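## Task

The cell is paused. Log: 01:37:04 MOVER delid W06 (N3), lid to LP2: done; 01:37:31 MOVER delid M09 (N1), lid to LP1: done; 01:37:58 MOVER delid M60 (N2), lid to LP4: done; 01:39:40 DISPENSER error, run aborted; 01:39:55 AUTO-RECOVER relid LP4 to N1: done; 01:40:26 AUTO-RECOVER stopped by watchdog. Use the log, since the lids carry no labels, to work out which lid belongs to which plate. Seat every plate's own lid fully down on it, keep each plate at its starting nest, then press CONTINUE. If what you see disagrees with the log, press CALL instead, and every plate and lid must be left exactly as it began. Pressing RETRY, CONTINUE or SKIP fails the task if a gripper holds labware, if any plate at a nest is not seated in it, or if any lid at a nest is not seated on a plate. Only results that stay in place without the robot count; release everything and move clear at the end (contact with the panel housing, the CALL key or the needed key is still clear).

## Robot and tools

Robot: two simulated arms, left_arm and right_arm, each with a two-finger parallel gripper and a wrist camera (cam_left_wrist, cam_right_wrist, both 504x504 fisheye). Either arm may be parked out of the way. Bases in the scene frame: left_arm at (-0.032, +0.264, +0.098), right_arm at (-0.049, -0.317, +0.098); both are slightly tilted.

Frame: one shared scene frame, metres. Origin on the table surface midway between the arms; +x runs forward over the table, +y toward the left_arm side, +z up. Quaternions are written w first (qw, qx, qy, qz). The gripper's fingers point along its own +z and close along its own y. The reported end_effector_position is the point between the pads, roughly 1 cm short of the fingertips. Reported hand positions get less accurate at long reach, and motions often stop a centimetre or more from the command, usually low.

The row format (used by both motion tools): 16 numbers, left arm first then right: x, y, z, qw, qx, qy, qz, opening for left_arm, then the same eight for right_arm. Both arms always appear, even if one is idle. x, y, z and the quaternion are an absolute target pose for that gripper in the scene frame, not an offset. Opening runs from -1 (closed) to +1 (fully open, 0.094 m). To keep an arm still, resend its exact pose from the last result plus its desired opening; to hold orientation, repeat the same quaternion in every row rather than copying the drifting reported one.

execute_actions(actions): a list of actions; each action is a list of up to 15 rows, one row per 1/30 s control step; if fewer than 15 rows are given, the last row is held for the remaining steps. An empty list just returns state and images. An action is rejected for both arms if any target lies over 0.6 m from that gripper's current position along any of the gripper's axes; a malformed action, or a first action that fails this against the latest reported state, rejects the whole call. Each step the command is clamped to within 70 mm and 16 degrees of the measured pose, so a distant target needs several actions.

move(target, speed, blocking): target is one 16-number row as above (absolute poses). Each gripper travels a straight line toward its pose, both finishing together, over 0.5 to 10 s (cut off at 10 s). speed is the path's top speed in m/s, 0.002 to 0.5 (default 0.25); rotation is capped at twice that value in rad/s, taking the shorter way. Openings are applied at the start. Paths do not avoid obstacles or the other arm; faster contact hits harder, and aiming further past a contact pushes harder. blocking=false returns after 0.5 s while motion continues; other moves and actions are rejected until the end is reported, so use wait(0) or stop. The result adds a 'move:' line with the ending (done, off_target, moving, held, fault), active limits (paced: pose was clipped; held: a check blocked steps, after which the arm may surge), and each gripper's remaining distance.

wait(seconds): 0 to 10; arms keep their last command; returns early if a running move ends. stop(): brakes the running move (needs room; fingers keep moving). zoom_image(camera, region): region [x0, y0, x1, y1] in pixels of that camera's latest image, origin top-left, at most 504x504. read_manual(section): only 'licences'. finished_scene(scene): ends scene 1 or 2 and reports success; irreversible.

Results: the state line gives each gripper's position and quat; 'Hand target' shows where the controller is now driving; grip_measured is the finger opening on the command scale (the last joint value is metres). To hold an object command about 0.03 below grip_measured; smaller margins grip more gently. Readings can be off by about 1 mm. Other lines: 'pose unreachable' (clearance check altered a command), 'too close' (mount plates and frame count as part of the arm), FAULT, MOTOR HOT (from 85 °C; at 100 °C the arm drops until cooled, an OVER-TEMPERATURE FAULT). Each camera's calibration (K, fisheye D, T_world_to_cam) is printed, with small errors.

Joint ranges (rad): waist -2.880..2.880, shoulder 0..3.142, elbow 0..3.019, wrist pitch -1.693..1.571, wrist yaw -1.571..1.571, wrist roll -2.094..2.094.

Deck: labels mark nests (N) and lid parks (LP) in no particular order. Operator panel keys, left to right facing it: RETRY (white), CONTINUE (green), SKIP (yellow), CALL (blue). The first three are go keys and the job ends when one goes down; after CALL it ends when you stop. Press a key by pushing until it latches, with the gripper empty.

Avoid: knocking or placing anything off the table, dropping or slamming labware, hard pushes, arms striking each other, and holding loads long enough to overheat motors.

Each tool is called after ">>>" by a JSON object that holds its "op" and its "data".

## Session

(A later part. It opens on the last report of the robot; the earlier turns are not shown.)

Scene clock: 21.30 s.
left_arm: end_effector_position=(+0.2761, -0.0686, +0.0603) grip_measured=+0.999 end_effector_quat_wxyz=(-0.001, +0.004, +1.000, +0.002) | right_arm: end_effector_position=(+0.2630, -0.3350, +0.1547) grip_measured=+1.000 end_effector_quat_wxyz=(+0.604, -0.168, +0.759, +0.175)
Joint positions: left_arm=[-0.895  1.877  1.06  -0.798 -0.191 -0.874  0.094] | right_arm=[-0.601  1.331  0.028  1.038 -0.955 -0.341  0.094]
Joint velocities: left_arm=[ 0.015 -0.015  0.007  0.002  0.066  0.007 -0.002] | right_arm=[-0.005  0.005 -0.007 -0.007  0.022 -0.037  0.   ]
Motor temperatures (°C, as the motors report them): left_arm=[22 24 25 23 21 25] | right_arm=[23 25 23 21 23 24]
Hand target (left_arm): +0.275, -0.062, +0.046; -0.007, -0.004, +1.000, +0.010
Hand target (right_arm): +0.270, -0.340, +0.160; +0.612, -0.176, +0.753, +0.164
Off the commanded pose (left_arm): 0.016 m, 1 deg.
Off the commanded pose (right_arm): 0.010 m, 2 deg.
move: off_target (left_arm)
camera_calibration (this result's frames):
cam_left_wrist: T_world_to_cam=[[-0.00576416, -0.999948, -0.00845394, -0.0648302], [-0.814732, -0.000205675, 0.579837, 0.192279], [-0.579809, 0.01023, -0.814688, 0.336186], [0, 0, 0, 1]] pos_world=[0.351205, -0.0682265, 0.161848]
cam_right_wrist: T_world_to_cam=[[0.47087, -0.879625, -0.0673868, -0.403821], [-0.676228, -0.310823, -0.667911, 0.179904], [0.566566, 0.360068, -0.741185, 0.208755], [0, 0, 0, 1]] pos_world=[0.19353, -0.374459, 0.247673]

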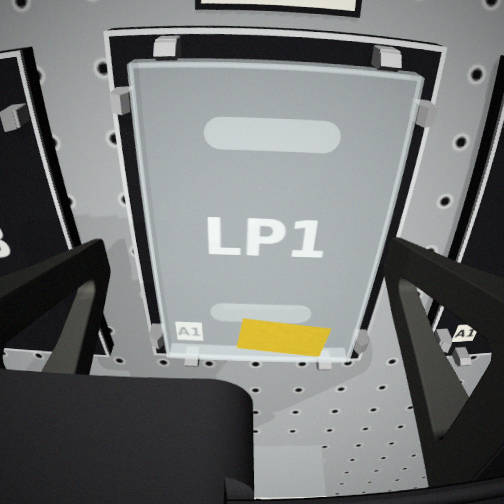

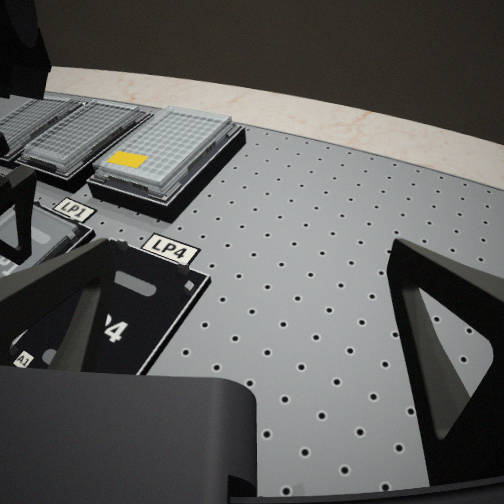

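>>> {"op": "execute_actions", "data": {"actions": [[[0.274,-0.065,0.040,-0.007,0.022,1,0.008,1,0.27,-0.34,0.16,0.612,-0.176,0.754,0.164,1]],[[0.273,-0.066,0.033,-0.007,0.022,1,0.008,1,0.27,-0.34,0.16,0.612,-0.176,0.754,0.164,1]]]}}

Scene clock: 22.37 s.
left_arm: end_effector_position=(+0.2773, -0.0731, +0.0500) grip_measured=+0.999 end_effector_quat_wxyz=(+0.002, +0.019, +1.000, -0.002) | right_arm: end_effector_position=(+0.2630, -0.3350, +0.1547) grip_measured=+1.000 end_effector_quat_wxyz=(+0.604, -0.168, +0.759, +0.175)
Joint positions: left_arm=[-0.895  1.902  1.06  -0.764 -0.191 -0.842  0.094] | right_arm=[-0.601  1.331  0.028  1.038 -0.955 -0.341  0.094]
Joint velocities: left_arm=[-0.005 -0.015 -0.017 -0.007 -0.022 -0.022  0.   ] | right_arm=[-0.005  0.005 -0.007 -0.002 -0.051  0.007  0.   ]
Motor temperatures (°C, as the motors report them): left_arm=[22 24 25 23 21 25] | right_arm=[23 25 23 21 23 24]
Hand target (left_arm): +0.273, -0.066, +0.034; -0.007, +0.022, +1.000, +0.008
Hand target (right_arm): +0.270, -0.340, +0.160; +0.612, -0.176, +0.753, +0.164
Off the commanded pose (left_arm): 0.019 m, 2 deg.
Off the commanded pose (right_arm): 0.010 m, 2 deg.
camera_calibration (this result's frames):
cam_left_wrist: T_world_to_cam=[[-0.0355119, -0.999369, -0.00107784, -0.0614888], [-0.817882, 0.0284431, 0.574683, 0.202423], [-0.574289, 0.0212896, -0.818375, 0.327914], [0, 0, 0, 1]] pos_world=[0.351692, -0.0741886, 0.151961]
cam_right_wrist: T_world_to_cam=[[0.47087, -0.879625, -0.0673868, -0.403821], [-0.676228, -0.310823, -0.667911, 0.179904], [0.566566, 0.360068, -0.741185, 0.208755], [0, 0, 0, 1]] pos_world=[0.19353, -0.374459, 0.247673]

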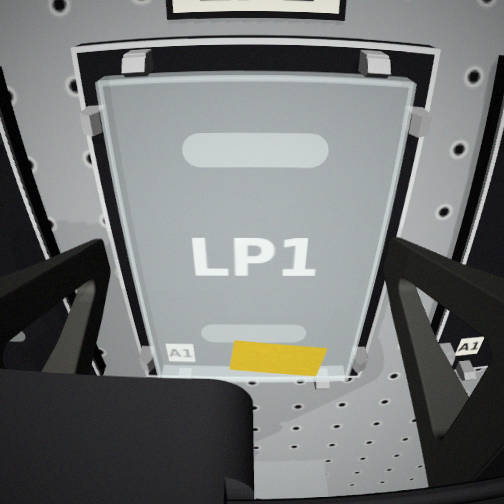

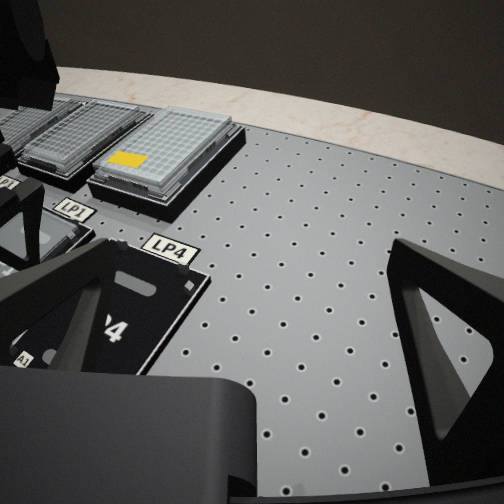

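>>> {"op": "execute_actions", "data": {"actions": [[[0.273,-0.068,0.028,-0.007,0.022,1,0.008,1,0.27,-0.34,0.16,0.612,-0.176,0.754,0.164,1]],[[0.273,-0.069,0.023,-0.007,0.022,1,0.008,1,0.27,-0.34,0.16,0.612,-0.176,0.754,0.164,1]]]}}

Scene clock: 23.43 s.
left_arm: end_effector_position=(+0.2774, -0.0757, +0.0422) grip_measured=+0.999 end_effector_quat_wxyz=(+0.003, +0.019, +1.000, -0.003) | right_arm: end_effector_position=(+0.2630, -0.3350, +0.1547) grip_measured=+1.000 end_effector_quat_wxyz=(+0.604, -0.168, +0.759, +0.175)
Joint positions: left_arm=[-0.895  1.919  1.06  -0.743 -0.191 -0.842  0.094] | right_arm=[-0.601  1.331  0.028  1.038 -0.955 -0.341  0.094]
Joint velocities: left_arm=[-0.005 -0.005 -0.012  0.002  0.007 -0.051  0.001] | right_arm=[-0.005 -0.005 -0.002  0.007 -0.007 -0.051  0.   ]
Motor temperatures (°C, as the motors report them): left_arm=[22 24 25 23 21 25] | right_arm=[23 25 23 21 23 24]
Hand target (left_arm): +0.273, -0.069, +0.024; -0.007, +0.022, +1.000, +0.008
Hand target (right_arm): +0.270, -0.340, +0.160; +0.612, -0.176, +0.753, +0.164
Off the commanded pose (left_arm): 0.021 m, 2 deg.
Off the commanded pose (right_arm): 0.010 m, 2 deg.
camera_calibration (this result's frames):
cam_left_wrist: T_world_to_cam=[[-0.034791, -0.999393, 0.00172538, -0.0643699], [-0.819271, 0.0295092, 0.572647, 0.207642], [-0.572351, 0.0185094, -0.8198, 0.321047], [0, 0, 0, 1]] pos_world=[0.351627, -0.0764006, 0.1444]
cam_right_wrist: T_world_to_cam=[[0.47087, -0.879625, -0.0673868, -0.403821], [-0.676228, -0.310823, -0.667911, 0.179904], [0.566566, 0.360068, -0.741185, 0.208755], [0, 0, 0, 1]] pos_world=[0.19353, -0.374459, 0.247673]

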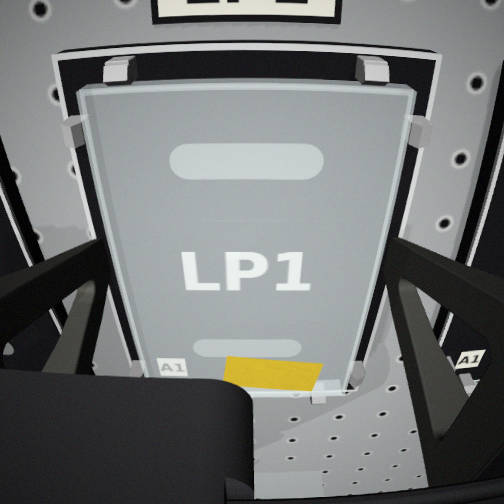

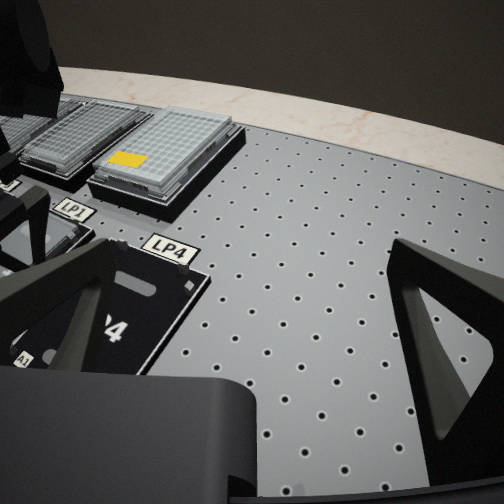

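>>> {"op": "execute_actions", "data": {"actions": [[[0.272,-0.068,0.019,-0.009,0.022,1,0.011,1,0.27,-0.34,0.16,0.612,-0.176,0.754,0.164,1]],[[0.272,-0.068,0.019,-0.009,0.022,1,0.011,0.745,0.27,-0.34,0.16,0.612,-0.176,0.754,0.164,1]],[[0.278,-0.076,0.042,0.003,0.02,1,-0.003,0.745,0.27,-0.34,0.16,0.612,-0.176,0.754,0.164,1]],[[0.282,-0.081,0.06,0.013,0.02,1,-0.017,0.745,0.27,-0.34,0.16,0.612,-0.176,0.754,0.164,1]],[[0.283,-0.083,0.075,0.013,0.02,1,-0.017,0.745,0.27,-0.34,0.16,0.612,-0.176,0.754,0.164,1]]]}}

>>> {"op": "move", "data": {"target": [0.29,-0.06,0.14,0,0,1,0,0.745,0.27,-0.34,0.16,0.612,-0.176,0.754,0.164,1], "speed": 0.15}}

>>> {"op": "move", "data": {"target": [0.472,0.125,0.12,0,-0.018,1,0,0.745,0.27,-0.34,0.16,0.612,-0.176,0.754,0.164,1], "speed": 0.2}}

>>> {"op": "move", "data": {"target": [0.459,0.1285,0.058,-0.012,-0.018,1,0.003,0.745,0.27,-0.34,0.16,0.612,-0.176,0.754,0.164,1], "speed": 0.07}}

Scene clock: 26.13 s.
left_arm: end_effector_position=(+0.2793, -0.0738, +0.0608) grip_measured=+0.771 end_effector_quat_wxyz=(+0.005, +0.018, +1.000, -0.008) | right_arm: end_effector_position=(+0.2630, -0.3350, +0.1547) grip_measured=+1.000 end_effector_quat_wxyz=(+0.604, -0.168, +0.759, +0.175)
Joint positions: left_arm=[-0.895  1.877  1.06  -0.774 -0.187 -0.842  0.083] | right_arm=[-0.601  1.331  0.028  1.038 -0.955 -0.341  0.094]
Joint velocities: left_arm=[-0.034 -0.005  0.017 -0.012  0.022 -0.007 -0.001] | right_arm=[-0.015 -0.005  0.012 -0.002 -0.095 -0.022  0.   ]
Motor temperatures (°C, as the motors report them): left_arm=[22 24 25 23 21 25] | right_arm=[23 25 23 21 23 24]
Hand target (left_arm): +0.282, -0.083, +0.075; +0.013, +0.020, +1.000, -0.017
Hand target (right_arm): +0.270, -0.340, +0.160; +0.612, -0.176, +0.753, +0.164
Off the commanded pose (left_arm): 0.017 m, 1 deg.
Off the commanded pose (right_arm): 0.010 m, 2 deg.
camera_calibration (this result's frames):
cam_left_wrist: T_world_to_cam=[[-0.0334551, -0.999362, 0.0125137, -0.0635391], [-0.821952, 0.0346347, 0.568503, 0.199914], [-0.568573, 0.00873369, -0.822586, 0.335682], [0, 0, 0, 1]] pos_world=[0.353054, -0.0733543, 0.163271]
cam_right_wrist: T_world_to_cam=[[0.47087, -0.879625, -0.0673868, -0.403821], [-0.676228, -0.310823, -0.667911, 0.179904], [0.566566, 0.360068, -0.741185, 0.208755], [0, 0, 0, 1]] pos_world=[0.19353, -0.374459, 0.247673]

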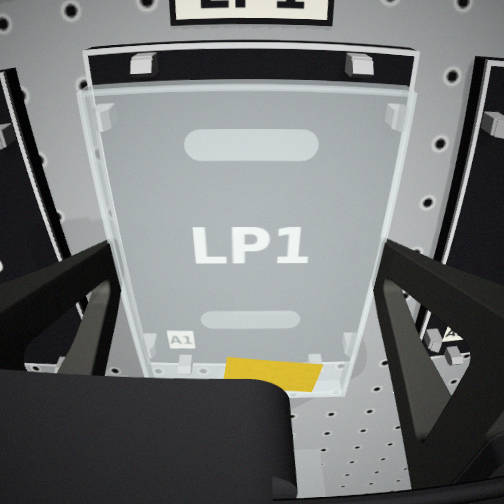

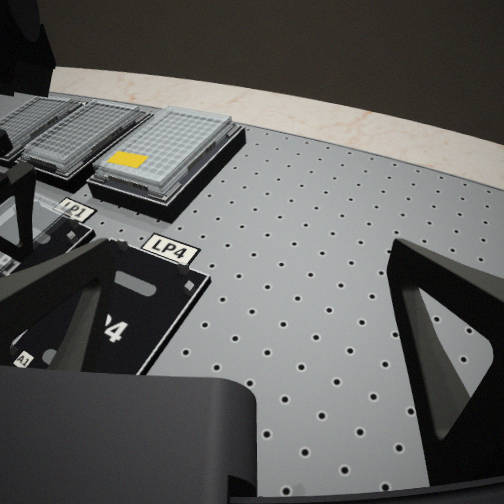

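Scene clock: 27.10 s.
left_arm: end_effector_position=(+0.2737, -0.0484, +0.1221) grip_measured=+0.771 end_effector_quat_wxyz=(-0.013, +0.011, +1.000, +0.014) | right_arm: end_effector_position=(+0.2630, -0.3350, +0.1547) grip_measured=+1.000 end_effector_quat_wxyz=(+0.604, -0.168, +0.759, +0.175)
Joint positions: left_arm=[-0.895  1.748  1.082 -0.983 -0.187 -0.867  0.083] | right_arm=[-0.601  1.331  0.028  1.038 -0.955 -0.341  0.094]
Joint velocities: left_arm=[-0.015 -0.005 -0.002 -0.007 -0.066 -0.066 -0.001] | right_arm=[-0.005 -0.005 -0.007  0.007  0.081  0.051  0.   ]
Motor temperatures (°C, as the motors report them): left_arm=[22 24 25 23 21 25] | right_arm=[23 25 23 21 23 24]
Hand target (left_arm): +0.289, -0.058, +0.140; +0.000, +0.000, +1.000, -0.000
Hand target (right_arm): +0.270, -0.340, +0.160; +0.612, -0.176, +0.753, +0.164
Off the commanded pose (left_arm): 0.027 m, 3 deg.
Off the commanded pose (right_arm): 0.010 m, 2 deg.
move: off_target (left_arm)
camera_calibration (this result's frames):
cam_left_wrist: T_world_to_cam=[[-0.0201233, -0.99931, -0.0312059, -0.0373995], [-0.800827, -0.00257543, 0.59889, 0.14826], [-0.598558, 0.0370422, -0.800223, 0.389521], [0, 0, 0, 1]] pos_world=[0.351128, -0.0514206, 0.221745]
cam_right_wrist: T_world_to_cam=[[0.47087, -0.879625, -0.0673868, -0.403821], [-0.676228, -0.310823, -0.667911, 0.179904], [0.566566, 0.360068, -0.741185, 0.208755], [0, 0, 0, 1]] pos_world=[0.19353, -0.374459, 0.247673]

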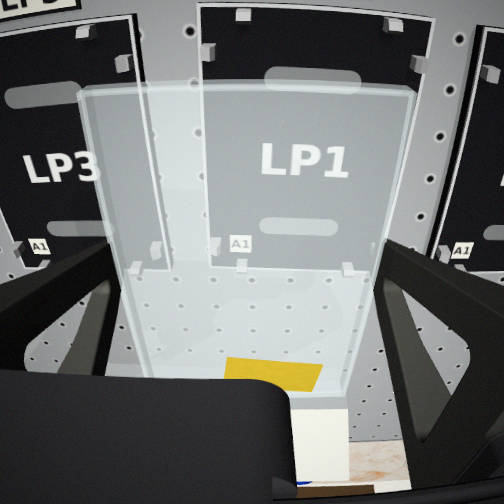

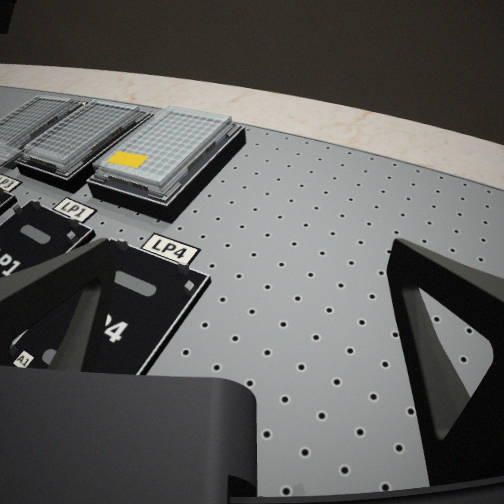

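Scene clock: 29.07 s.
left_arm: end_effector_position=(+0.4617, +0.1289, +0.1209) grip_measured=+0.771 end_effector_quat_wxyz=(+0.002, -0.024, +1.000, +0.004) | right_arm: end_effector_position=(+0.2630, -0.3350, +0.1547) grip_measured=+1.000 end_effector_quat_wxyz=(+0.604, -0.168, +0.759, +0.175)
Joint positions: left_arm=[-0.365  1.757  1.247 -0.997 -0.194 -0.389  0.083] | right_arm=[-0.601  1.331  0.028  1.038 -0.955 -0.341  0.094]
Joint velocities: left_arm=[-0.015  0.005 -0.007 -0.007 -0.007  0.081 -0.001] | right_arm=[-0.005  0.005 -0.007 -0.017  0.022  0.007  0.   ]
Motor temperatures (°C, as the motors report them): left_arm=[22 24 25 23 21 25] | right_arm=[23 25 23 21 23 24]
Hand target (left_arm): +0.474, +0.124, +0.121; +0.001, -0.018, +1.000, +0.003
Hand target (right_arm): +0.270, -0.340, +0.160; +0.612, -0.176, +0.753, +0.164
Off the commanded pose (left_arm): 0.011 m, 1 deg.
Off the commanded pose (right_arm): 0.010 m, 2 deg.
move: off_target (left_arm)
camera_calibration (this result's frames):
cam_left_wrist: T_world_to_cam=[[0.0503938, -0.998648, -0.012747, 0.108672], [-0.817433, -0.0485757, 0.573972, 0.316546], [-0.573816, -0.0185049, -0.818775, 0.492544], [0, 0, 0, 1]] pos_world=[0.535908, 0.133016, 0.222979]
cam_right_wrist: T_world_to_cam=[[0.47087, -0.879625, -0.0673868, -0.403821], [-0.676228, -0.310823, -0.667911, 0.179904], [0.566566, 0.360068, -0.741185, 0.208755], [0, 0, 0, 1]] pos_world=[0.19353, -0.374459, 0.247673]

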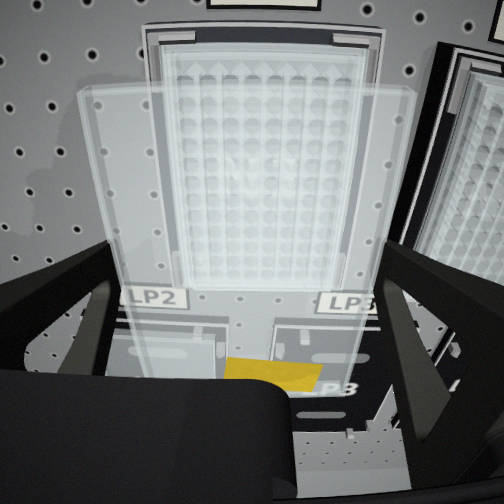

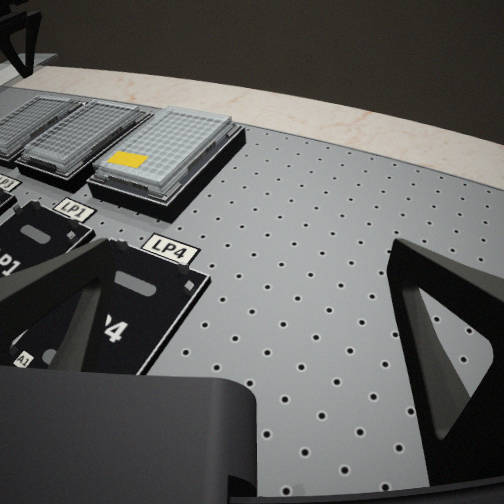

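Scene clock: 30.30 s.
left_arm: end_effector_position=(+0.4632, +0.1229, +0.0750) grip_measured=+0.771 end_effector_quat_wxyz=(-0.001, -0.018, +1.000, +0.001) | right_arm: end_effector_position=(+0.2630, -0.3350, +0.1547) grip_measured=+1.000 end_effector_quat_wxyz=(+0.604, -0.168, +0.759, +0.175)
Joint positions: left_arm=[-0.355  1.837  1.224 -0.896 -0.184 -0.369  0.083] | right_arm=[-0.601  1.331  0.028  1.038 -0.955 -0.341  0.094]
Joint velocities: left_arm=[ 0.015 -0.005  0.002 -0.017 -0.007  0.007 -0.   ] | right_arm=[ 0.015 -0.005 -0.012 -0.007  0.037 -0.051  0.   ]
Motor temperatures (°C, as the motors report them): left_arm=[22 24 25 23 21 25] | right_arm=[23 25 23 21 23 24]
Hand target (left_arm): +0.459, +0.128, +0.058; -0.012, -0.018, +1.000, +0.003
Hand target (right_arm): +0.270, -0.340, +0.160; +0.612, -0.176, +0.753, +0.164
Off the commanded pose (left_arm): 0.018 m, 1 deg.
Off the commanded pose (right_arm): 0.010 m, 2 deg.
move: off_target (left_arm)
camera_calibration (this result's frames):
cam_left_wrist: T_world_to_cam=[[0.0390752, -0.999216, -0.00631393, 0.106857], [-0.814043, -0.035497, 0.579719, 0.340249], [-0.579489, -0.0175128, -0.814792, 0.4579], [0, 0, 0, 1]] pos_world=[0.538149, 0.126871, 0.176519]
cam_right_wrist: T_world_to_cam=[[0.47087, -0.879625, -0.0673868, -0.403821], [-0.676228, -0.310823, -0.667911, 0.179904], [0.566566, 0.360068, -0.741185, 0.208755], [0, 0, 0, 1]] pos_world=[0.19353, -0.374459, 0.247673]

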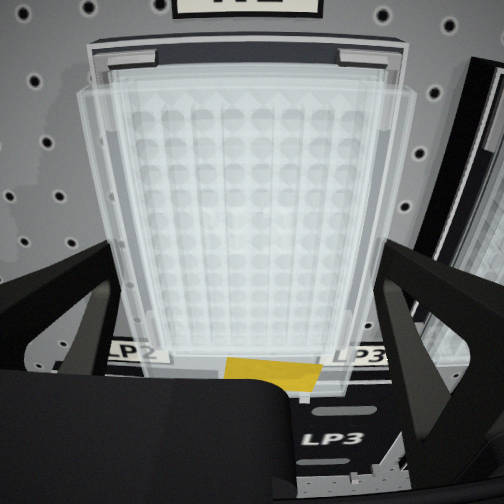

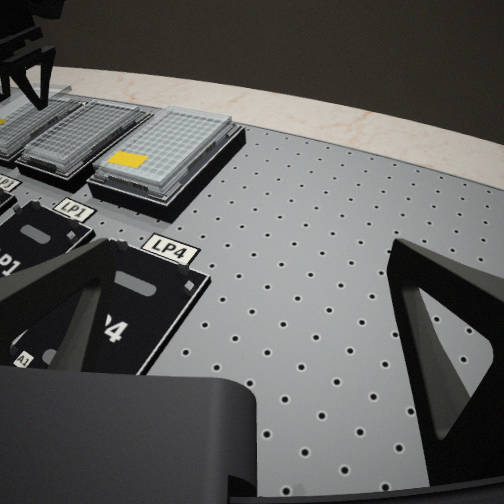

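>>> {"op": "execute_actions", "data": {"actions": [[[0.458,0.129,0.050,-0.013,-0.018,1,0.004,0.745,0.27,-0.34,0.16,0.612,-0.176,0.754,0.164,1]]]}}

Scene clock: 30.87 s.
left_arm: end_effector_position=(+0.4633, +0.1231, +0.0698) grip_measured=+0.771 end_effector_quat_wxyz=(+0.000, -0.018, +1.000, +0.000) | right_arm: end_effector_position=(+0.2630, -0.3350, +0.1547) grip_measured=+1.000 end_effector_quat_wxyz=(+0.604, -0.168, +0.759, +0.175)
Joint positions: left_arm=[-0.353  1.843  1.217 -0.879 -0.184 -0.366  0.083] | right_arm=[-0.601  1.331  0.028  1.038 -0.955 -0.341  0.094]
Joint velocities: left_arm=[-0.005 -0.015  0.007  0.002 -0.022  0.051  0.002] | right_arm=[-0.015 -0.005 -0.012  0.002 -0.037 -0.037  0.   ]
Motor temperatures (°C, as the motors report them): left_arm=[22 24 25 23 21 25] | right_arm=[23 25 23 21 23 24]
Hand target (left_arm): +0.458, +0.129, +0.050; -0.013, -0.018, +1.000, +0.004
Hand target (right_arm): +0.270, -0.340, +0.160; +0.612, -0.176, +0.753, +0.164
Off the commanded pose (left_arm): 0.021 m, 2 deg.
Off the commanded pose (right_arm): 0.010 m, 2 deg.
camera_calibration (this result's frames):
cam_left_wrist: T_world_to_cam=[[0.0390547, -0.999224, -0.00511003, 0.106974], [-0.816099, -0.0348473, 0.576861, 0.344391], [-0.576591, -0.0183588, -0.816827, 0.45262], [0, 0, 0, 1]] pos_world=[0.537856, 0.127201, 0.171593]
cam_right_wrist: T_world_to_cam=[[0.47087, -0.879625, -0.0673868, -0.403821], [-0.676228, -0.310823, -0.667911, 0.179904], [0.566566, 0.360068, -0.741185, 0.208755], [0, 0, 0, 1]] pos_world=[0.19353, -0.374459, 0.247673]

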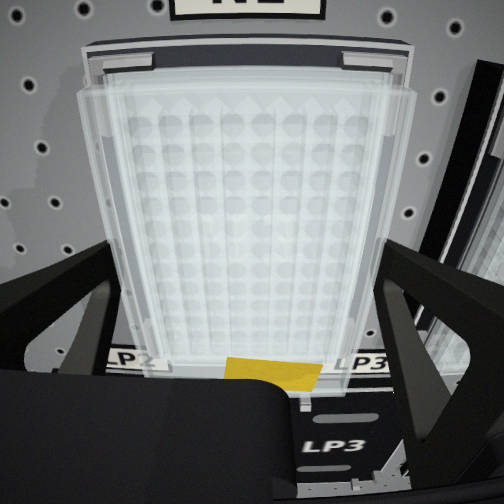

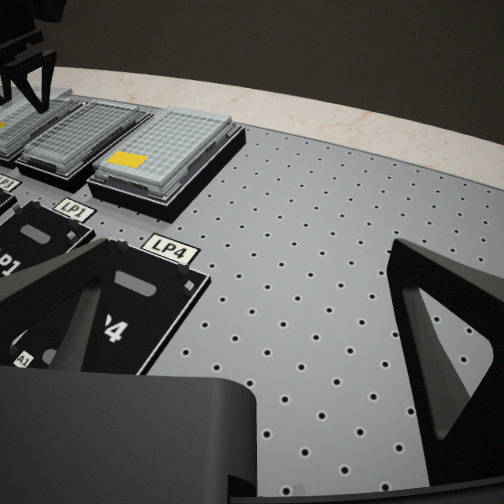

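>>> {"op": "execute_actions", "data": {"actions": [[[0.4585,0.1285,0.045,-0.014,-0.018,1,0.004,0.745,0.27,-0.34,0.16,0.612,-0.176,0.754,0.164,1]],[[0.4585,0.128,0.041,-0.015,-0.018,1,0.005,0.745,0.27,-0.34,0.16,0.612,-0.176,0.754,0.164,1]]]}}

Scene clock: 31.93 s.
left_arm: end_effector_position=(+0.4631, +0.1220, +0.0604) grip_measured=+0.771 end_effector_quat_wxyz=(-0.003, -0.018, +1.000, +0.002) | right_arm: end_effector_position=(+0.2630, -0.3350, +0.1547) grip_measured=+1.000 end_effector_quat_wxyz=(+0.604, -0.168, +0.759, +0.175)
Joint positions: left_arm=[-0.352  1.863  1.217 -0.866 -0.184 -0.365  0.083] | right_arm=[-0.601  1.331  0.028  1.038 -0.955 -0.341  0.094]
Joint velocities: left_arm=[ 0.005 -0.005 -0.002 -0.007  0.037 -0.051 -0.001] | right_arm=[-0.005 -0.005 -0.002 -0.007  0.007 -0.022  0.   ]
Motor temperatures (°C, as the motors report them): left_arm=[22 24 25 23 21 25] | right_arm=[23 25 23 21 23 24]
Hand target (left_arm): +0.458, +0.128, +0.041; -0.015, -0.018, +1.000, +0.005
Hand target (right_arm): +0.270, -0.340, +0.160; +0.612, -0.176, +0.753, +0.164
Off the commanded pose (left_arm): 0.021 m, 1 deg.
Off the commanded pose (right_arm): 0.010 m, 2 deg.
camera_calibration (this result's frames):
cam_left_wrist: T_world_to_cam=[[0.0382661, -0.99924, -0.00740828, 0.106311], [-0.812734, -0.0354354, 0.581556, 0.347815], [-0.581376, -0.0162329, -0.813473, 0.446574], [0, 0, 0, 1]] pos_world=[0.538241, 0.125804, 0.16179]
cam_right_wrist: T_world_to_cam=[[0.47087, -0.879625, -0.0673868, -0.403821], [-0.676228, -0.310823, -0.667911, 0.179904], [0.566566, 0.360068, -0.741185, 0.208755], [0, 0, 0, 1]] pos_world=[0.19353, -0.374459, 0.247673]

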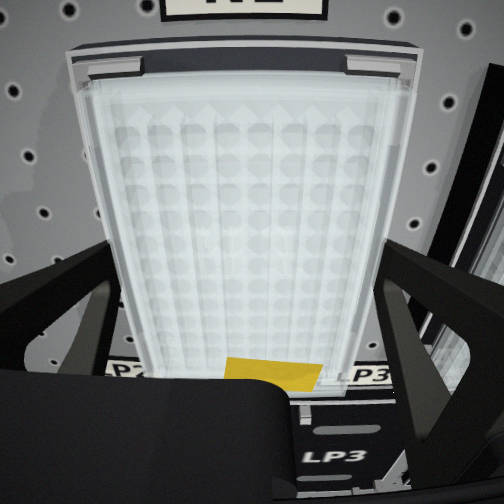

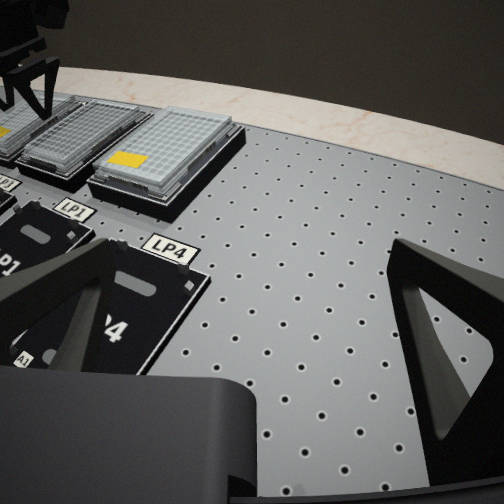

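>>> {"op": "execute_actions", "data": {"actions": [[[0.463,0.122,0.06,-0.003,-0.018,1,0.002,1,0.27,-0.34,0.16,0.612,-0.176,0.754,0.164,1]],[[0.469,0.122,0.085,0.015,-0.018,1,-0.004,1,0.27,-0.34,0.16,0.612,-0.176,0.754,0.164,1]],[[0.465,0.122,0.12,0.015,-0.018,1,-0.004,1,0.27,-0.34,0.16,0.612,-0.176,0.754,0.164,1]]]}}

>>> {"op": "move", "data": {"target": [0.28,0.19,0.11,0,0,1,0,1,0.2984,-0.21,0.145,0.612,-0.176,0.754,0.164,1]}}

>>> {"op": "move", "data": {"target": [0.272,0.192,0.048,-0.012,0,1,0.003,1,0.2984,-0.21,0.145,0.612,-0.176,0.754,0.164,1], "speed": 0.08}}

Scene clock: 33.57 s.
left_arm: end_effector_position=(+0.4600, +0.1284, +0.1091) grip_measured=+0.999 end_effector_quat_wxyz=(+0.009, -0.018, +1.000, -0.003) | right_arm: end_effector_position=(+0.2630, -0.3350, +0.1547) grip_measured=+1.000 end_effector_quat_wxyz=(+0.604, -0.168, +0.759, +0.175)
Joint positions: left_arm=[-0.359  1.761  1.217 -0.944 -0.184 -0.368  0.094] | right_arm=[-0.601  1.331  0.028  1.038 -0.955 -0.341  0.094]
Joint velocities: left_arm=[-0.005 -0.005 -0.007 -0.022  0.007 -0.022 -0.   ] | right_arm=[-0.005 -0.005  0.012 -0.007  0.037 -0.037  0.   ]
Motor temperatures (°C, as the motors report them): left_arm=[22 24 25 23 21 25] | right_arm=[23 25 23 21 23 24]
Hand target (left_arm): +0.464, +0.122, +0.120; +0.015, -0.018, +1.000, -0.004
Hand target (right_arm): +0.270, -0.340, +0.160; +0.612, -0.176, +0.753, +0.164
Off the commanded pose (left_arm): 0.014 m, 1 deg.
Off the commanded pose (right_arm): 0.010 m, 2 deg.
camera_calibration (this result's frames):
cam_left_wrist: T_world_to_cam=[[0.037692, -0.999288, 0.00170831, 0.112482], [-0.825594, -0.0301772, 0.563457, 0.324446], [-0.563004, -0.0226482, -0.826144, 0.478231], [0, 0, 0, 1]] pos_world=[0.532867, 0.133024, 0.212085]
cam_right_wrist: T_world_to_cam=[[0.47087, -0.879625, -0.0673868, -0.403821], [-0.676228, -0.310823, -0.667911, 0.179904], [0.566566, 0.360068, -0.741185, 0.208755], [0, 0, 0, 1]] pos_world=[0.19353, -0.374459, 0.247673]

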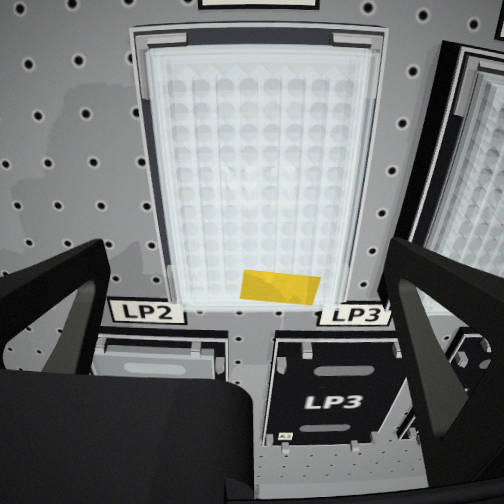

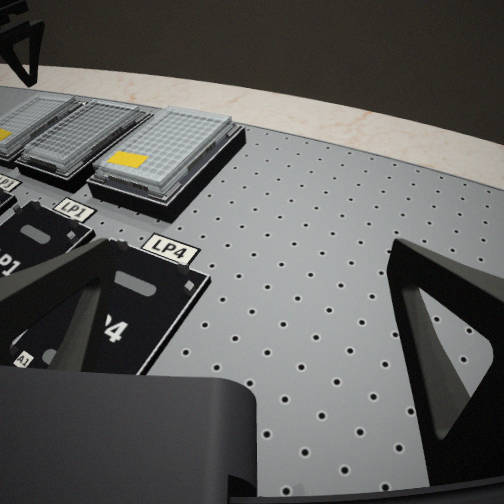

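Scene clock: 34.83 s.
left_arm: end_effector_position=(+0.2778, +0.1914, +0.1057) grip_measured=+0.999 end_effector_quat_wxyz=(-0.010, -0.001, +1.000, +0.004) | right_arm: end_effector_position=(+0.2981, -0.2108, +0.1447) grip_measured=+1.000 end_effector_quat_wxyz=(+0.611, -0.183, +0.754, +0.156)
Joint positions: left_arm=[-0.359  1.352  0.678 -0.854 -0.184 -0.342  0.094] | right_arm=[ 0.123  1.709  0.073  1.485 -0.234 -0.212  0.094]
Joint velocities: left_arm=[-0.005 -0.005 -0.012 -0.007 -0.037 -0.051 -0.001] | right_arm=[-0.005 -0.005 -0.002  0.017 -0.037  0.037  0.   ]
Motor temperatures (°C, as the motors report them): left_arm=[22 24 25 23 21 25] | right_arm=[23 25 23 21 23 24]
Hand target (left_arm): +0.281, +0.192, +0.107; +0.000, -0.000, +1.000, +0.000
Hand target (right_arm): +0.298, -0.209, +0.143; +0.610, -0.180, +0.755, +0.161
Off the commanded pose (left_arm): 0.005 m, 1 deg.
Off the commanded pose (right_arm): 0.001 m, 1 deg.
move: done
camera_calibration (this result's frames):
cam_left_wrist: T_world_to_cam=[[0.00393807, -0.999922, -0.0118793, 0.193166], [-0.804954, -0.0102182, 0.593249, 0.165151], [-0.593324, 0.00722604, -0.804931, 0.374786], [0, 0, 0, 1]] pos_world=[0.354548, 0.19213, 0.205996]
cam_right_wrist: T_world_to_cam=[[0.471396, -0.881802, -0.0145659, -0.320023], [-0.65786, -0.340585, -0.671731, 0.224421], [0.587372, 0.326233, -0.740652, 0.123284], [0, 0, 0, 1]] pos_world=[0.226082, -0.245982, 0.237399]

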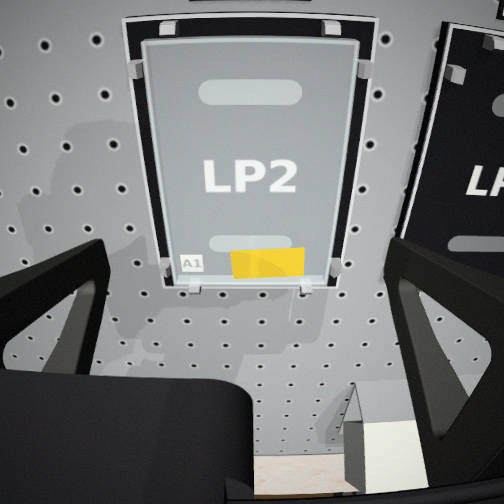

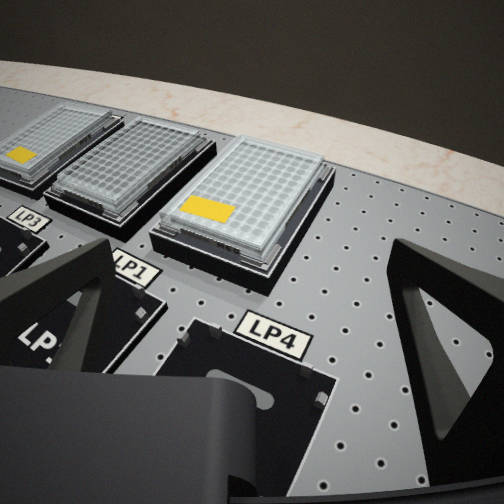

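Scene clock: 35.90 s.
left_arm: end_effector_position=(+0.2766, +0.1881, +0.0563) grip_measured=+0.999 end_effector_quat_wxyz=(-0.005, -0.000, +1.000, +0.003) | right_arm: end_effector_position=(+0.2980, -0.2106, +0.1448) grip_measured=+1.000 end_effector_quat_wxyz=(+0.610, -0.180, +0.755, +0.159)
Joint positions: left_arm=[-0.342  1.473  0.624 -0.666 -0.184 -0.321  0.094] | right_arm=[ 0.123  1.709  0.073  1.485 -0.236 -0.202  0.094]
Joint velocities: left_arm=[-0.024 -0.015 -0.017 -0.002 -0.051  0.007  0.   ] | right_arm=[-0.015  0.005 -0.007 -0.002 -0.066 -0.066  0.   ]
Motor temperatures (°C, as the motors report them): left_arm=[22 24 25 23 21 25] | right_arm=[23 25 23 21 23 24]
Hand target (left_arm): +0.273, +0.192, +0.048; -0.012, -0.000, +1.000, +0.003
Hand target (right_arm): +0.298, -0.210, +0.145; +0.611, -0.176, +0.754, +0.164
Off the commanded pose (left_arm): 0.010 m, 1 deg.
Off the commanded pose (right_arm): 0.001 m, 1 deg.
move: done
camera_calibration (this result's frames):
cam_left_wrist: T_world_to_cam=[[0.00271127, -0.999952, -0.00943794, 0.18952], [-0.810653, -0.00772396, 0.585476, 0.194965], [-0.585521, 0.00606351, -0.810635, 0.332691], [0, 0, 0, 1]] pos_world=[0.352333, 0.188999, 0.157332]
cam_right_wrist: T_world_to_cam=[[0.470872, -0.881869, -0.0242027, -0.31823], [-0.660869, -0.33443, -0.671869, 0.226679], [0.584407, 0.332359, -0.740275, 0.125434], [0, 0, 0, 1]] pos_world=[0.226346, -0.246518, 0.237452]

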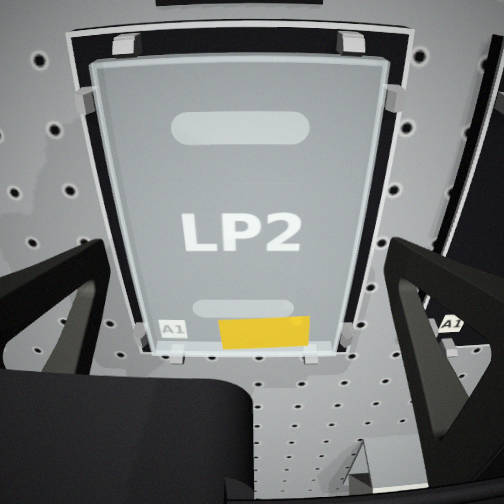

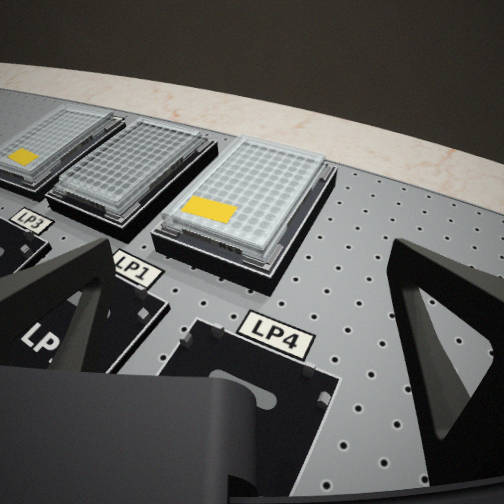

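>>> {"op": "execute_actions", "data": {"actions": [[[0.272,0.195,0.040,-0.012,-0.002,1,0.003,1,0.2984,-0.21,0.145,0.612,-0.176,0.754,0.164,1]],[[0.272,0.1955,0.033,-0.012,-0.002,1,0.003,1,0.2984,-0.21,0.145,0.612,-0.176,0.754,0.164,1]],[[0.272,0.1955,0.027,-0.012,-0.002,1,0.003,1,0.2984,-0.21,0.145,0.612,-0.176,0.754,0.164,1]]]}}

Scene clock: 37.50 s.
left_arm: end_effector_position=(+0.2788, +0.1912, +0.0379) grip_measured=+0.999 end_effector_quat_wxyz=(-0.001, -0.002, +1.000, +0.001) | right_arm: end_effector_position=(+0.2981, -0.2106, +0.1452) grip_measured=+1.000 end_effector_quat_wxyz=(+0.611, -0.180, +0.755, +0.159)
Joint positions: left_arm=[-0.319  1.522  0.61  -0.59  -0.182 -0.3    0.094] | right_arm=[ 0.123  1.709  0.073  1.487 -0.236 -0.202  0.094]
Joint velocities: left_arm=[-0.015 -0.005  0.012 -0.002 -0.051  0.022 -0.   ] | right_arm=[-0.015  0.005  0.002 -0.007  0.051 -0.007  0.   ]
Motor temperatures (°C, as the motors report them): left_arm=[22 24 25 23 21 25] | right_arm=[23 25 23 21 23 24]
Hand target (left_arm): +0.272, +0.196, +0.027; -0.012, -0.002, +1.000, +0.003
Hand target (right_arm): +0.298, -0.210, +0.145; +0.611, -0.176, +0.754, +0.164
Off the commanded pose (left_arm): 0.014 m, 1 deg.
Off the commanded pose (right_arm): 0.001 m, 1 deg.
camera_calibration (this result's frames):
cam_left_wrist: T_world_to_cam=[[0.0069196, -0.999957, -0.00611912, 0.191172], [-0.815034, -0.00918516, 0.57934, 0.209349], [-0.579372, 0.000978492, -0.815063, 0.318468], [0, 0, 0, 1]] pos_world=[0.353816, 0.192775, 0.139457]
cam_right_wrist: T_world_to_cam=[[0.470865, -0.881862, -0.0246077, -0.318176], [-0.660103, -0.333678, -0.672996, 0.227074], [0.585278, 0.333134, -0.739237, 0.125406], [0, 0, 0, 1]] pos_world=[0.226313, -0.246594, 0.237695]

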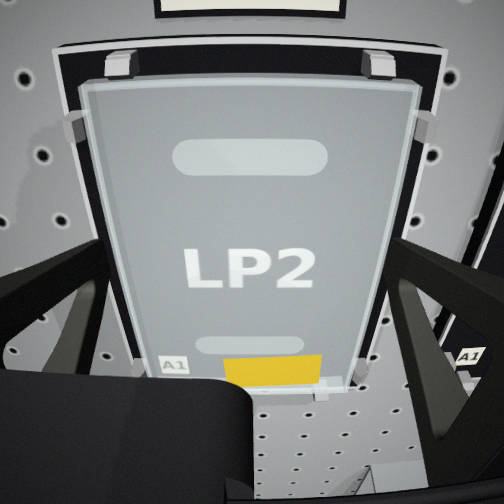

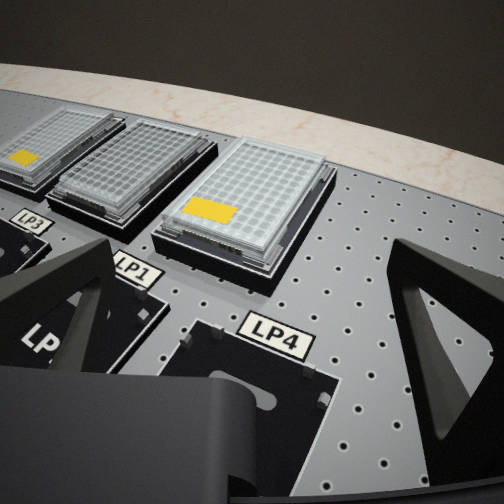

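>>> {"op": "execute_actions", "data": {"actions": [[[0.279,0.19,0.038,-0.001,-0.002,1,0.001,0.745,0.2984,-0.21,0.145,0.612,-0.176,0.754,0.164,1]],[[0.288,0.187,0.054,0.016,-0.002,1,-0.005,0.745,0.2984,-0.21,0.145,0.612,-0.176,0.754,0.164,1]],[[0.29,0.186,0.07,0.016,-0.002,1,-0.005,0.745,0.2984,-0.21,0.145,0.612,-0.176,0.754,0.164,1]]]}}

>>> {"op": "move", "data": {"target": [0.295,0.17,0.14,0,0,1,0,0.745,0.2984,-0.21,0.145,0.612,-0.176,0.754,0.164,1], "speed": 0.15}}

>>> {"op": "move", "data": {"target": [0.472,-0.02,0.125,0,0.005,1,0,0.745,0.2984,-0.21,0.145,0.612,-0.176,0.754,0.164,1], "speed": 0.2}}

>>> {"op": "move", "data": {"target": [0.457,-0.002,0.066,-0.01,0.005,1,0.007,0.745,0.2984,-0.21,0.145,0.612,-0.176,0.754,0.164,1], "speed": 0.07}}

Scene clock: 39.23 s.
left_arm: end_effector_position=(+0.2766, +0.1920, +0.0591) grip_measured=+0.771 end_effector_quat_wxyz=(+0.003, -0.001, +1.000, -0.002) | right_arm: end_effector_position=(+0.2981, -0.2106, +0.1452) grip_measured=+1.000 end_effector_quat_wxyz=(+0.611, -0.180, +0.755, +0.159)
Joint positions: left_arm=[-0.329  1.45   0.611 -0.655 -0.179 -0.305  0.083] | right_arm=[ 0.123  1.709  0.073  1.487 -0.236 -0.202  0.094]
Joint velocities: left_arm=[-0.015 -0.005 -0.012  0.032 -0.051  0.051 -0.   ] | right_arm=[ 0.005 -0.005  0.012  0.012 -0.11   0.022  0.   ]
Motor temperatures (°C, as the motors report them): left_arm=[22 24 25 23 21 25] | right_arm=[23 25 23 21 23 24]
Hand target (left_arm): +0.289, +0.186, +0.070; +0.016, -0.002, +1.000, -0.006
Hand target (right_arm): +0.298, -0.210, +0.145; +0.611, -0.176, +0.754, +0.164
Off the commanded pose (left_arm): 0.018 m, 2 deg.
Off the commanded pose (right_arm): 0.001 m, 1 deg.
camera_calibration (this result's frames):
cam_left_wrist: T_world_to_cam=[[0.00368828, -0.999993, 0.000170606, 0.192619], [-0.820033, -0.00292689, 0.572309, 0.195859], [-0.572305, -0.00225074, -0.820038, 0.333432], [0, 0, 0, 1]] pos_world=[0.350725, 0.193942, 0.161302]
cam_right_wrist: T_world_to_cam=[[0.470865, -0.881862, -0.0246077, -0.318176], [-0.660103, -0.333678, -0.672996, 0.227074], [0.585278, 0.333134, -0.739237, 0.125406], [0, 0, 0, 1]] pos_world=[0.226313, -0.246594, 0.237695]

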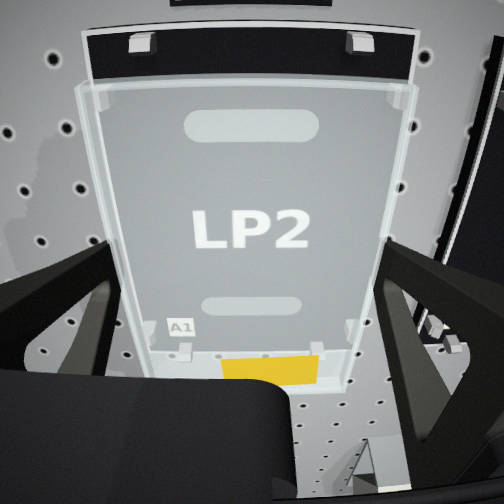

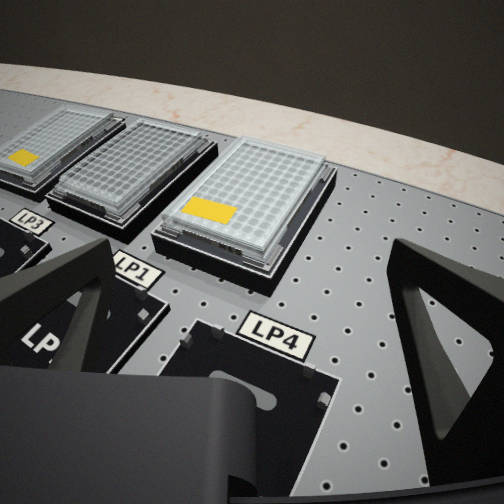

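Scene clock: 40.17 s.
left_arm: end_effector_position=(+0.2786, +0.1764, +0.1252) grip_measured=+0.771 end_effector_quat_wxyz=(-0.017, +0.005, +1.000, +0.004) | right_arm: end_effector_position=(+0.2981, -0.2106, +0.1452) grip_measured=+1.000 end_effector_quat_wxyz=(+0.611, -0.180, +0.755, +0.159)
Joint positions: left_arm=[-0.412  1.342  0.725 -0.934 -0.182 -0.387  0.083] | right_arm=[ 0.123  1.709  0.073  1.487 -0.236 -0.202  0.094]
Joint velocities: left_arm=[-0.005 -0.005 -0.022  0.007  0.022 -0.007 -0.   ] | right_arm=[-0.005 -0.015 -0.002  0.002 -0.051 -0.037  0.   ]
Motor temperatures (°C, as the motors report them): left_arm=[22 24 25 23 21 25] | right_arm=[23 25 23 21 23 24]
Hand target (left_arm): +0.293, +0.170, +0.141; +0.000, -0.000, +1.000, -0.001
Hand target (right_arm): +0.298, -0.210, +0.145; +0.611, -0.176, +0.754, +0.164
Off the commanded pose (left_arm): 0.023 m, 2 deg.
Off the commanded pose (right_arm): 0.001 m, 1 deg.
move: off_target (left_arm)
camera_calibration (this result's frames):
cam_left_wrist: T_world_to_cam=[[-0.00703422, -0.999897, -0.0125385, 0.181588], [-0.796907, -0.00196906, 0.604098, 0.14902], [-0.60406, 0.0142414, -0.796811, 0.391732], [0, 0, 0, 1]] pos_world=[0.356662, 0.176283, 0.224391]
cam_right_wrist: T_world_to_cam=[[0.470865, -0.881862, -0.0246077, -0.318176], [-0.660103, -0.333678, -0.672996, 0.227074], [0.585278, 0.333134, -0.739237, 0.125406], [0, 0, 0, 1]] pos_world=[0.226313, -0.246594, 0.237695]

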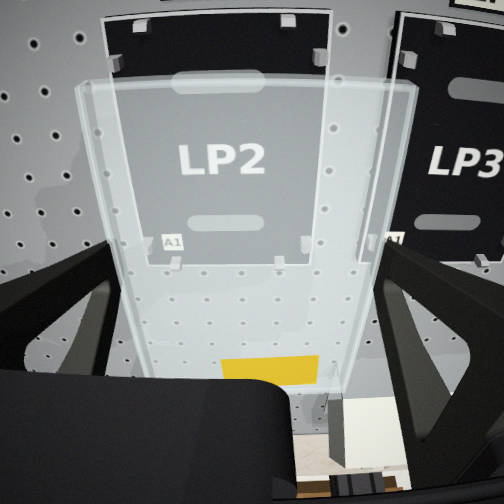

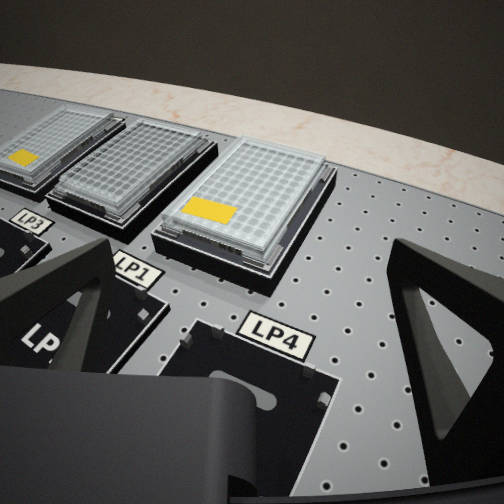

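Scene clock: 42.00 s.
left_arm: end_effector_position=(+0.4587, -0.0103, +0.1258) grip_measured=+0.771 end_effector_quat_wxyz=(-0.004, +0.006, +1.000, -0.001) | right_arm: end_effector_position=(+0.2981, -0.2106, +0.1452) grip_measured=+1.000 end_effector_quat_wxyz=(+0.611, -0.180, +0.755, +0.159)
Joint positions: left_arm=[-0.597  1.926  1.452 -1.085 -0.188 -0.566  0.083] | right_arm=[ 0.123  1.709  0.073  1.487 -0.236 -0.202  0.094]
Joint velocities: left_arm=[-0.005 -0.005  0.002  0.007 -0.051  0.007  0.   ] | right_arm=[-0.005 -0.005 -0.002 -0.007  0.051 -0.037  0.   ]
Motor temperatures (°C, as the motors report them): left_arm=[22 24 25 23 21 25] | right_arm=[23 25 23 21 23 24]
Hand target (left_arm): +0.468, -0.023, +0.129; +0.000, +0.005, +1.000, -0.002
Hand target (right_arm): +0.298, -0.210, +0.145; +0.611, -0.176, +0.754, +0.164
Off the commanded pose (left_arm): 0.016 m, 0 deg.
Off the commanded pose (right_arm): 0.001 m, 1 deg.
move: off_target (left_arm)
camera_calibration (this result's frames):
cam_left_wrist: T_world_to_cam=[[-0.0106047, -0.999941, -0.00247379, -0.00341129], [-0.811748, 0.00716417, 0.583963, 0.301261], [-0.583911, 0.00820085, -0.811776, 0.496272], [0, 0, 0, 1]] pos_world=[0.53429, -0.00963922, 0.226928]
cam_right_wrist: T_world_to_cam=[[0.470865, -0.881862, -0.0246077, -0.318176], [-0.660103, -0.333678, -0.672996, 0.227074], [0.585278, 0.333134, -0.739237, 0.125406], [0, 0, 0, 1]] pos_world=[0.226313, -0.246594, 0.237695]

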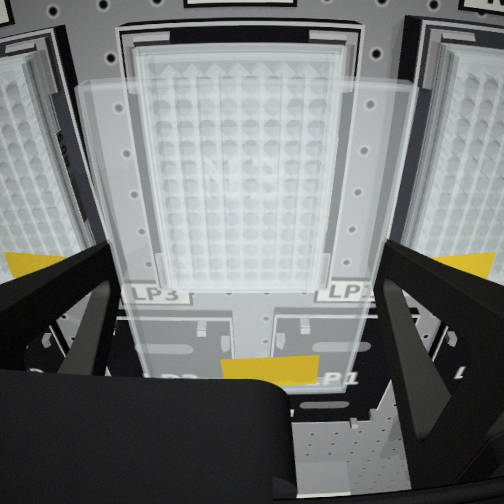

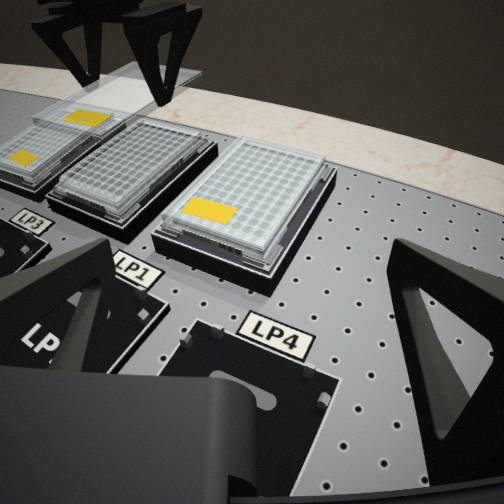

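Scene clock: 43.23 s.
left_arm: end_effector_position=(+0.4588, -0.0090, +0.0850) grip_measured=+0.771 end_effector_quat_wxyz=(-0.002, +0.004, +1.000, -0.000) | right_arm: end_effector_position=(+0.2981, -0.2106, +0.1452) grip_measured=+1.000 end_effector_quat_wxyz=(+0.611, -0.180, +0.755, +0.159)
Joint positions: left_arm=[-0.582  1.976  1.412 -0.988 -0.191 -0.554  0.083] | right_arm=[ 0.123  1.709  0.073  1.487 -0.236 -0.202  0.094]
Joint velocities: left_arm=[-0.005 -0.005 -0.012 -0.007  0.037 -0.022 -0.   ] | right_arm=[ 0.005 -0.005 -0.017 -0.012  0.022  0.022  0.   ]
Motor temperatures (°C, as the motors report them): left_arm=[22 24 25 23 21 25] | right_arm=[23 25 23 21 23 24]
Hand target (left_arm): +0.458, -0.002, +0.066; -0.010, +0.005, +1.000, +0.007
Hand target (right_arm): +0.298, -0.210, +0.145; +0.611, -0.176, +0.754, +0.164
Off the commanded pose (left_arm): 0.020 m, 1 deg.
Off the commanded pose (right_arm): 0.001 m, 1 deg.
move: off_target (left_arm)
camera_calibration (this result's frames):
cam_left_wrist: T_world_to_cam=[[-0.00620368, -0.999974, -0.00370104, -0.00420785], [-0.814668, 0.0029077, 0.579921, 0.326823], [-0.579895, 0.00661275, -0.814665, 0.461615], [0, 0, 0, 1]] pos_world=[0.533914, -0.00821059, 0.186514]
cam_right_wrist: T_world_to_cam=[[0.470865, -0.881862, -0.0246077, -0.318176], [-0.660103, -0.333678, -0.672996, 0.227074], [0.585278, 0.333134, -0.739237, 0.125406], [0, 0, 0, 1]] pos_world=[0.226313, -0.246594, 0.237695]

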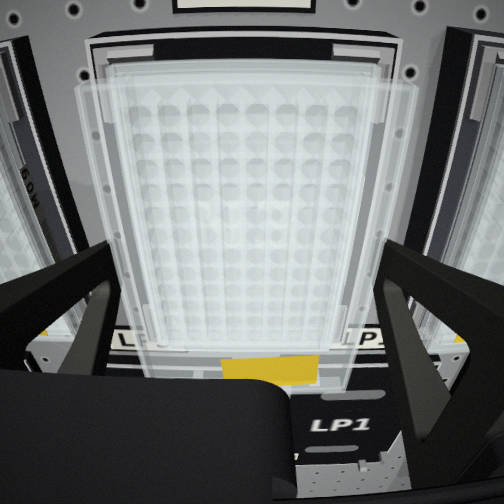

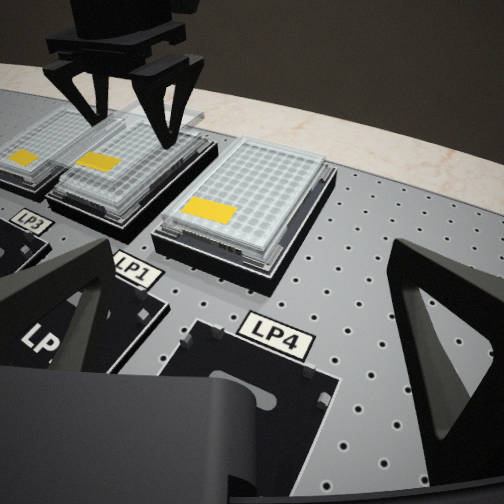

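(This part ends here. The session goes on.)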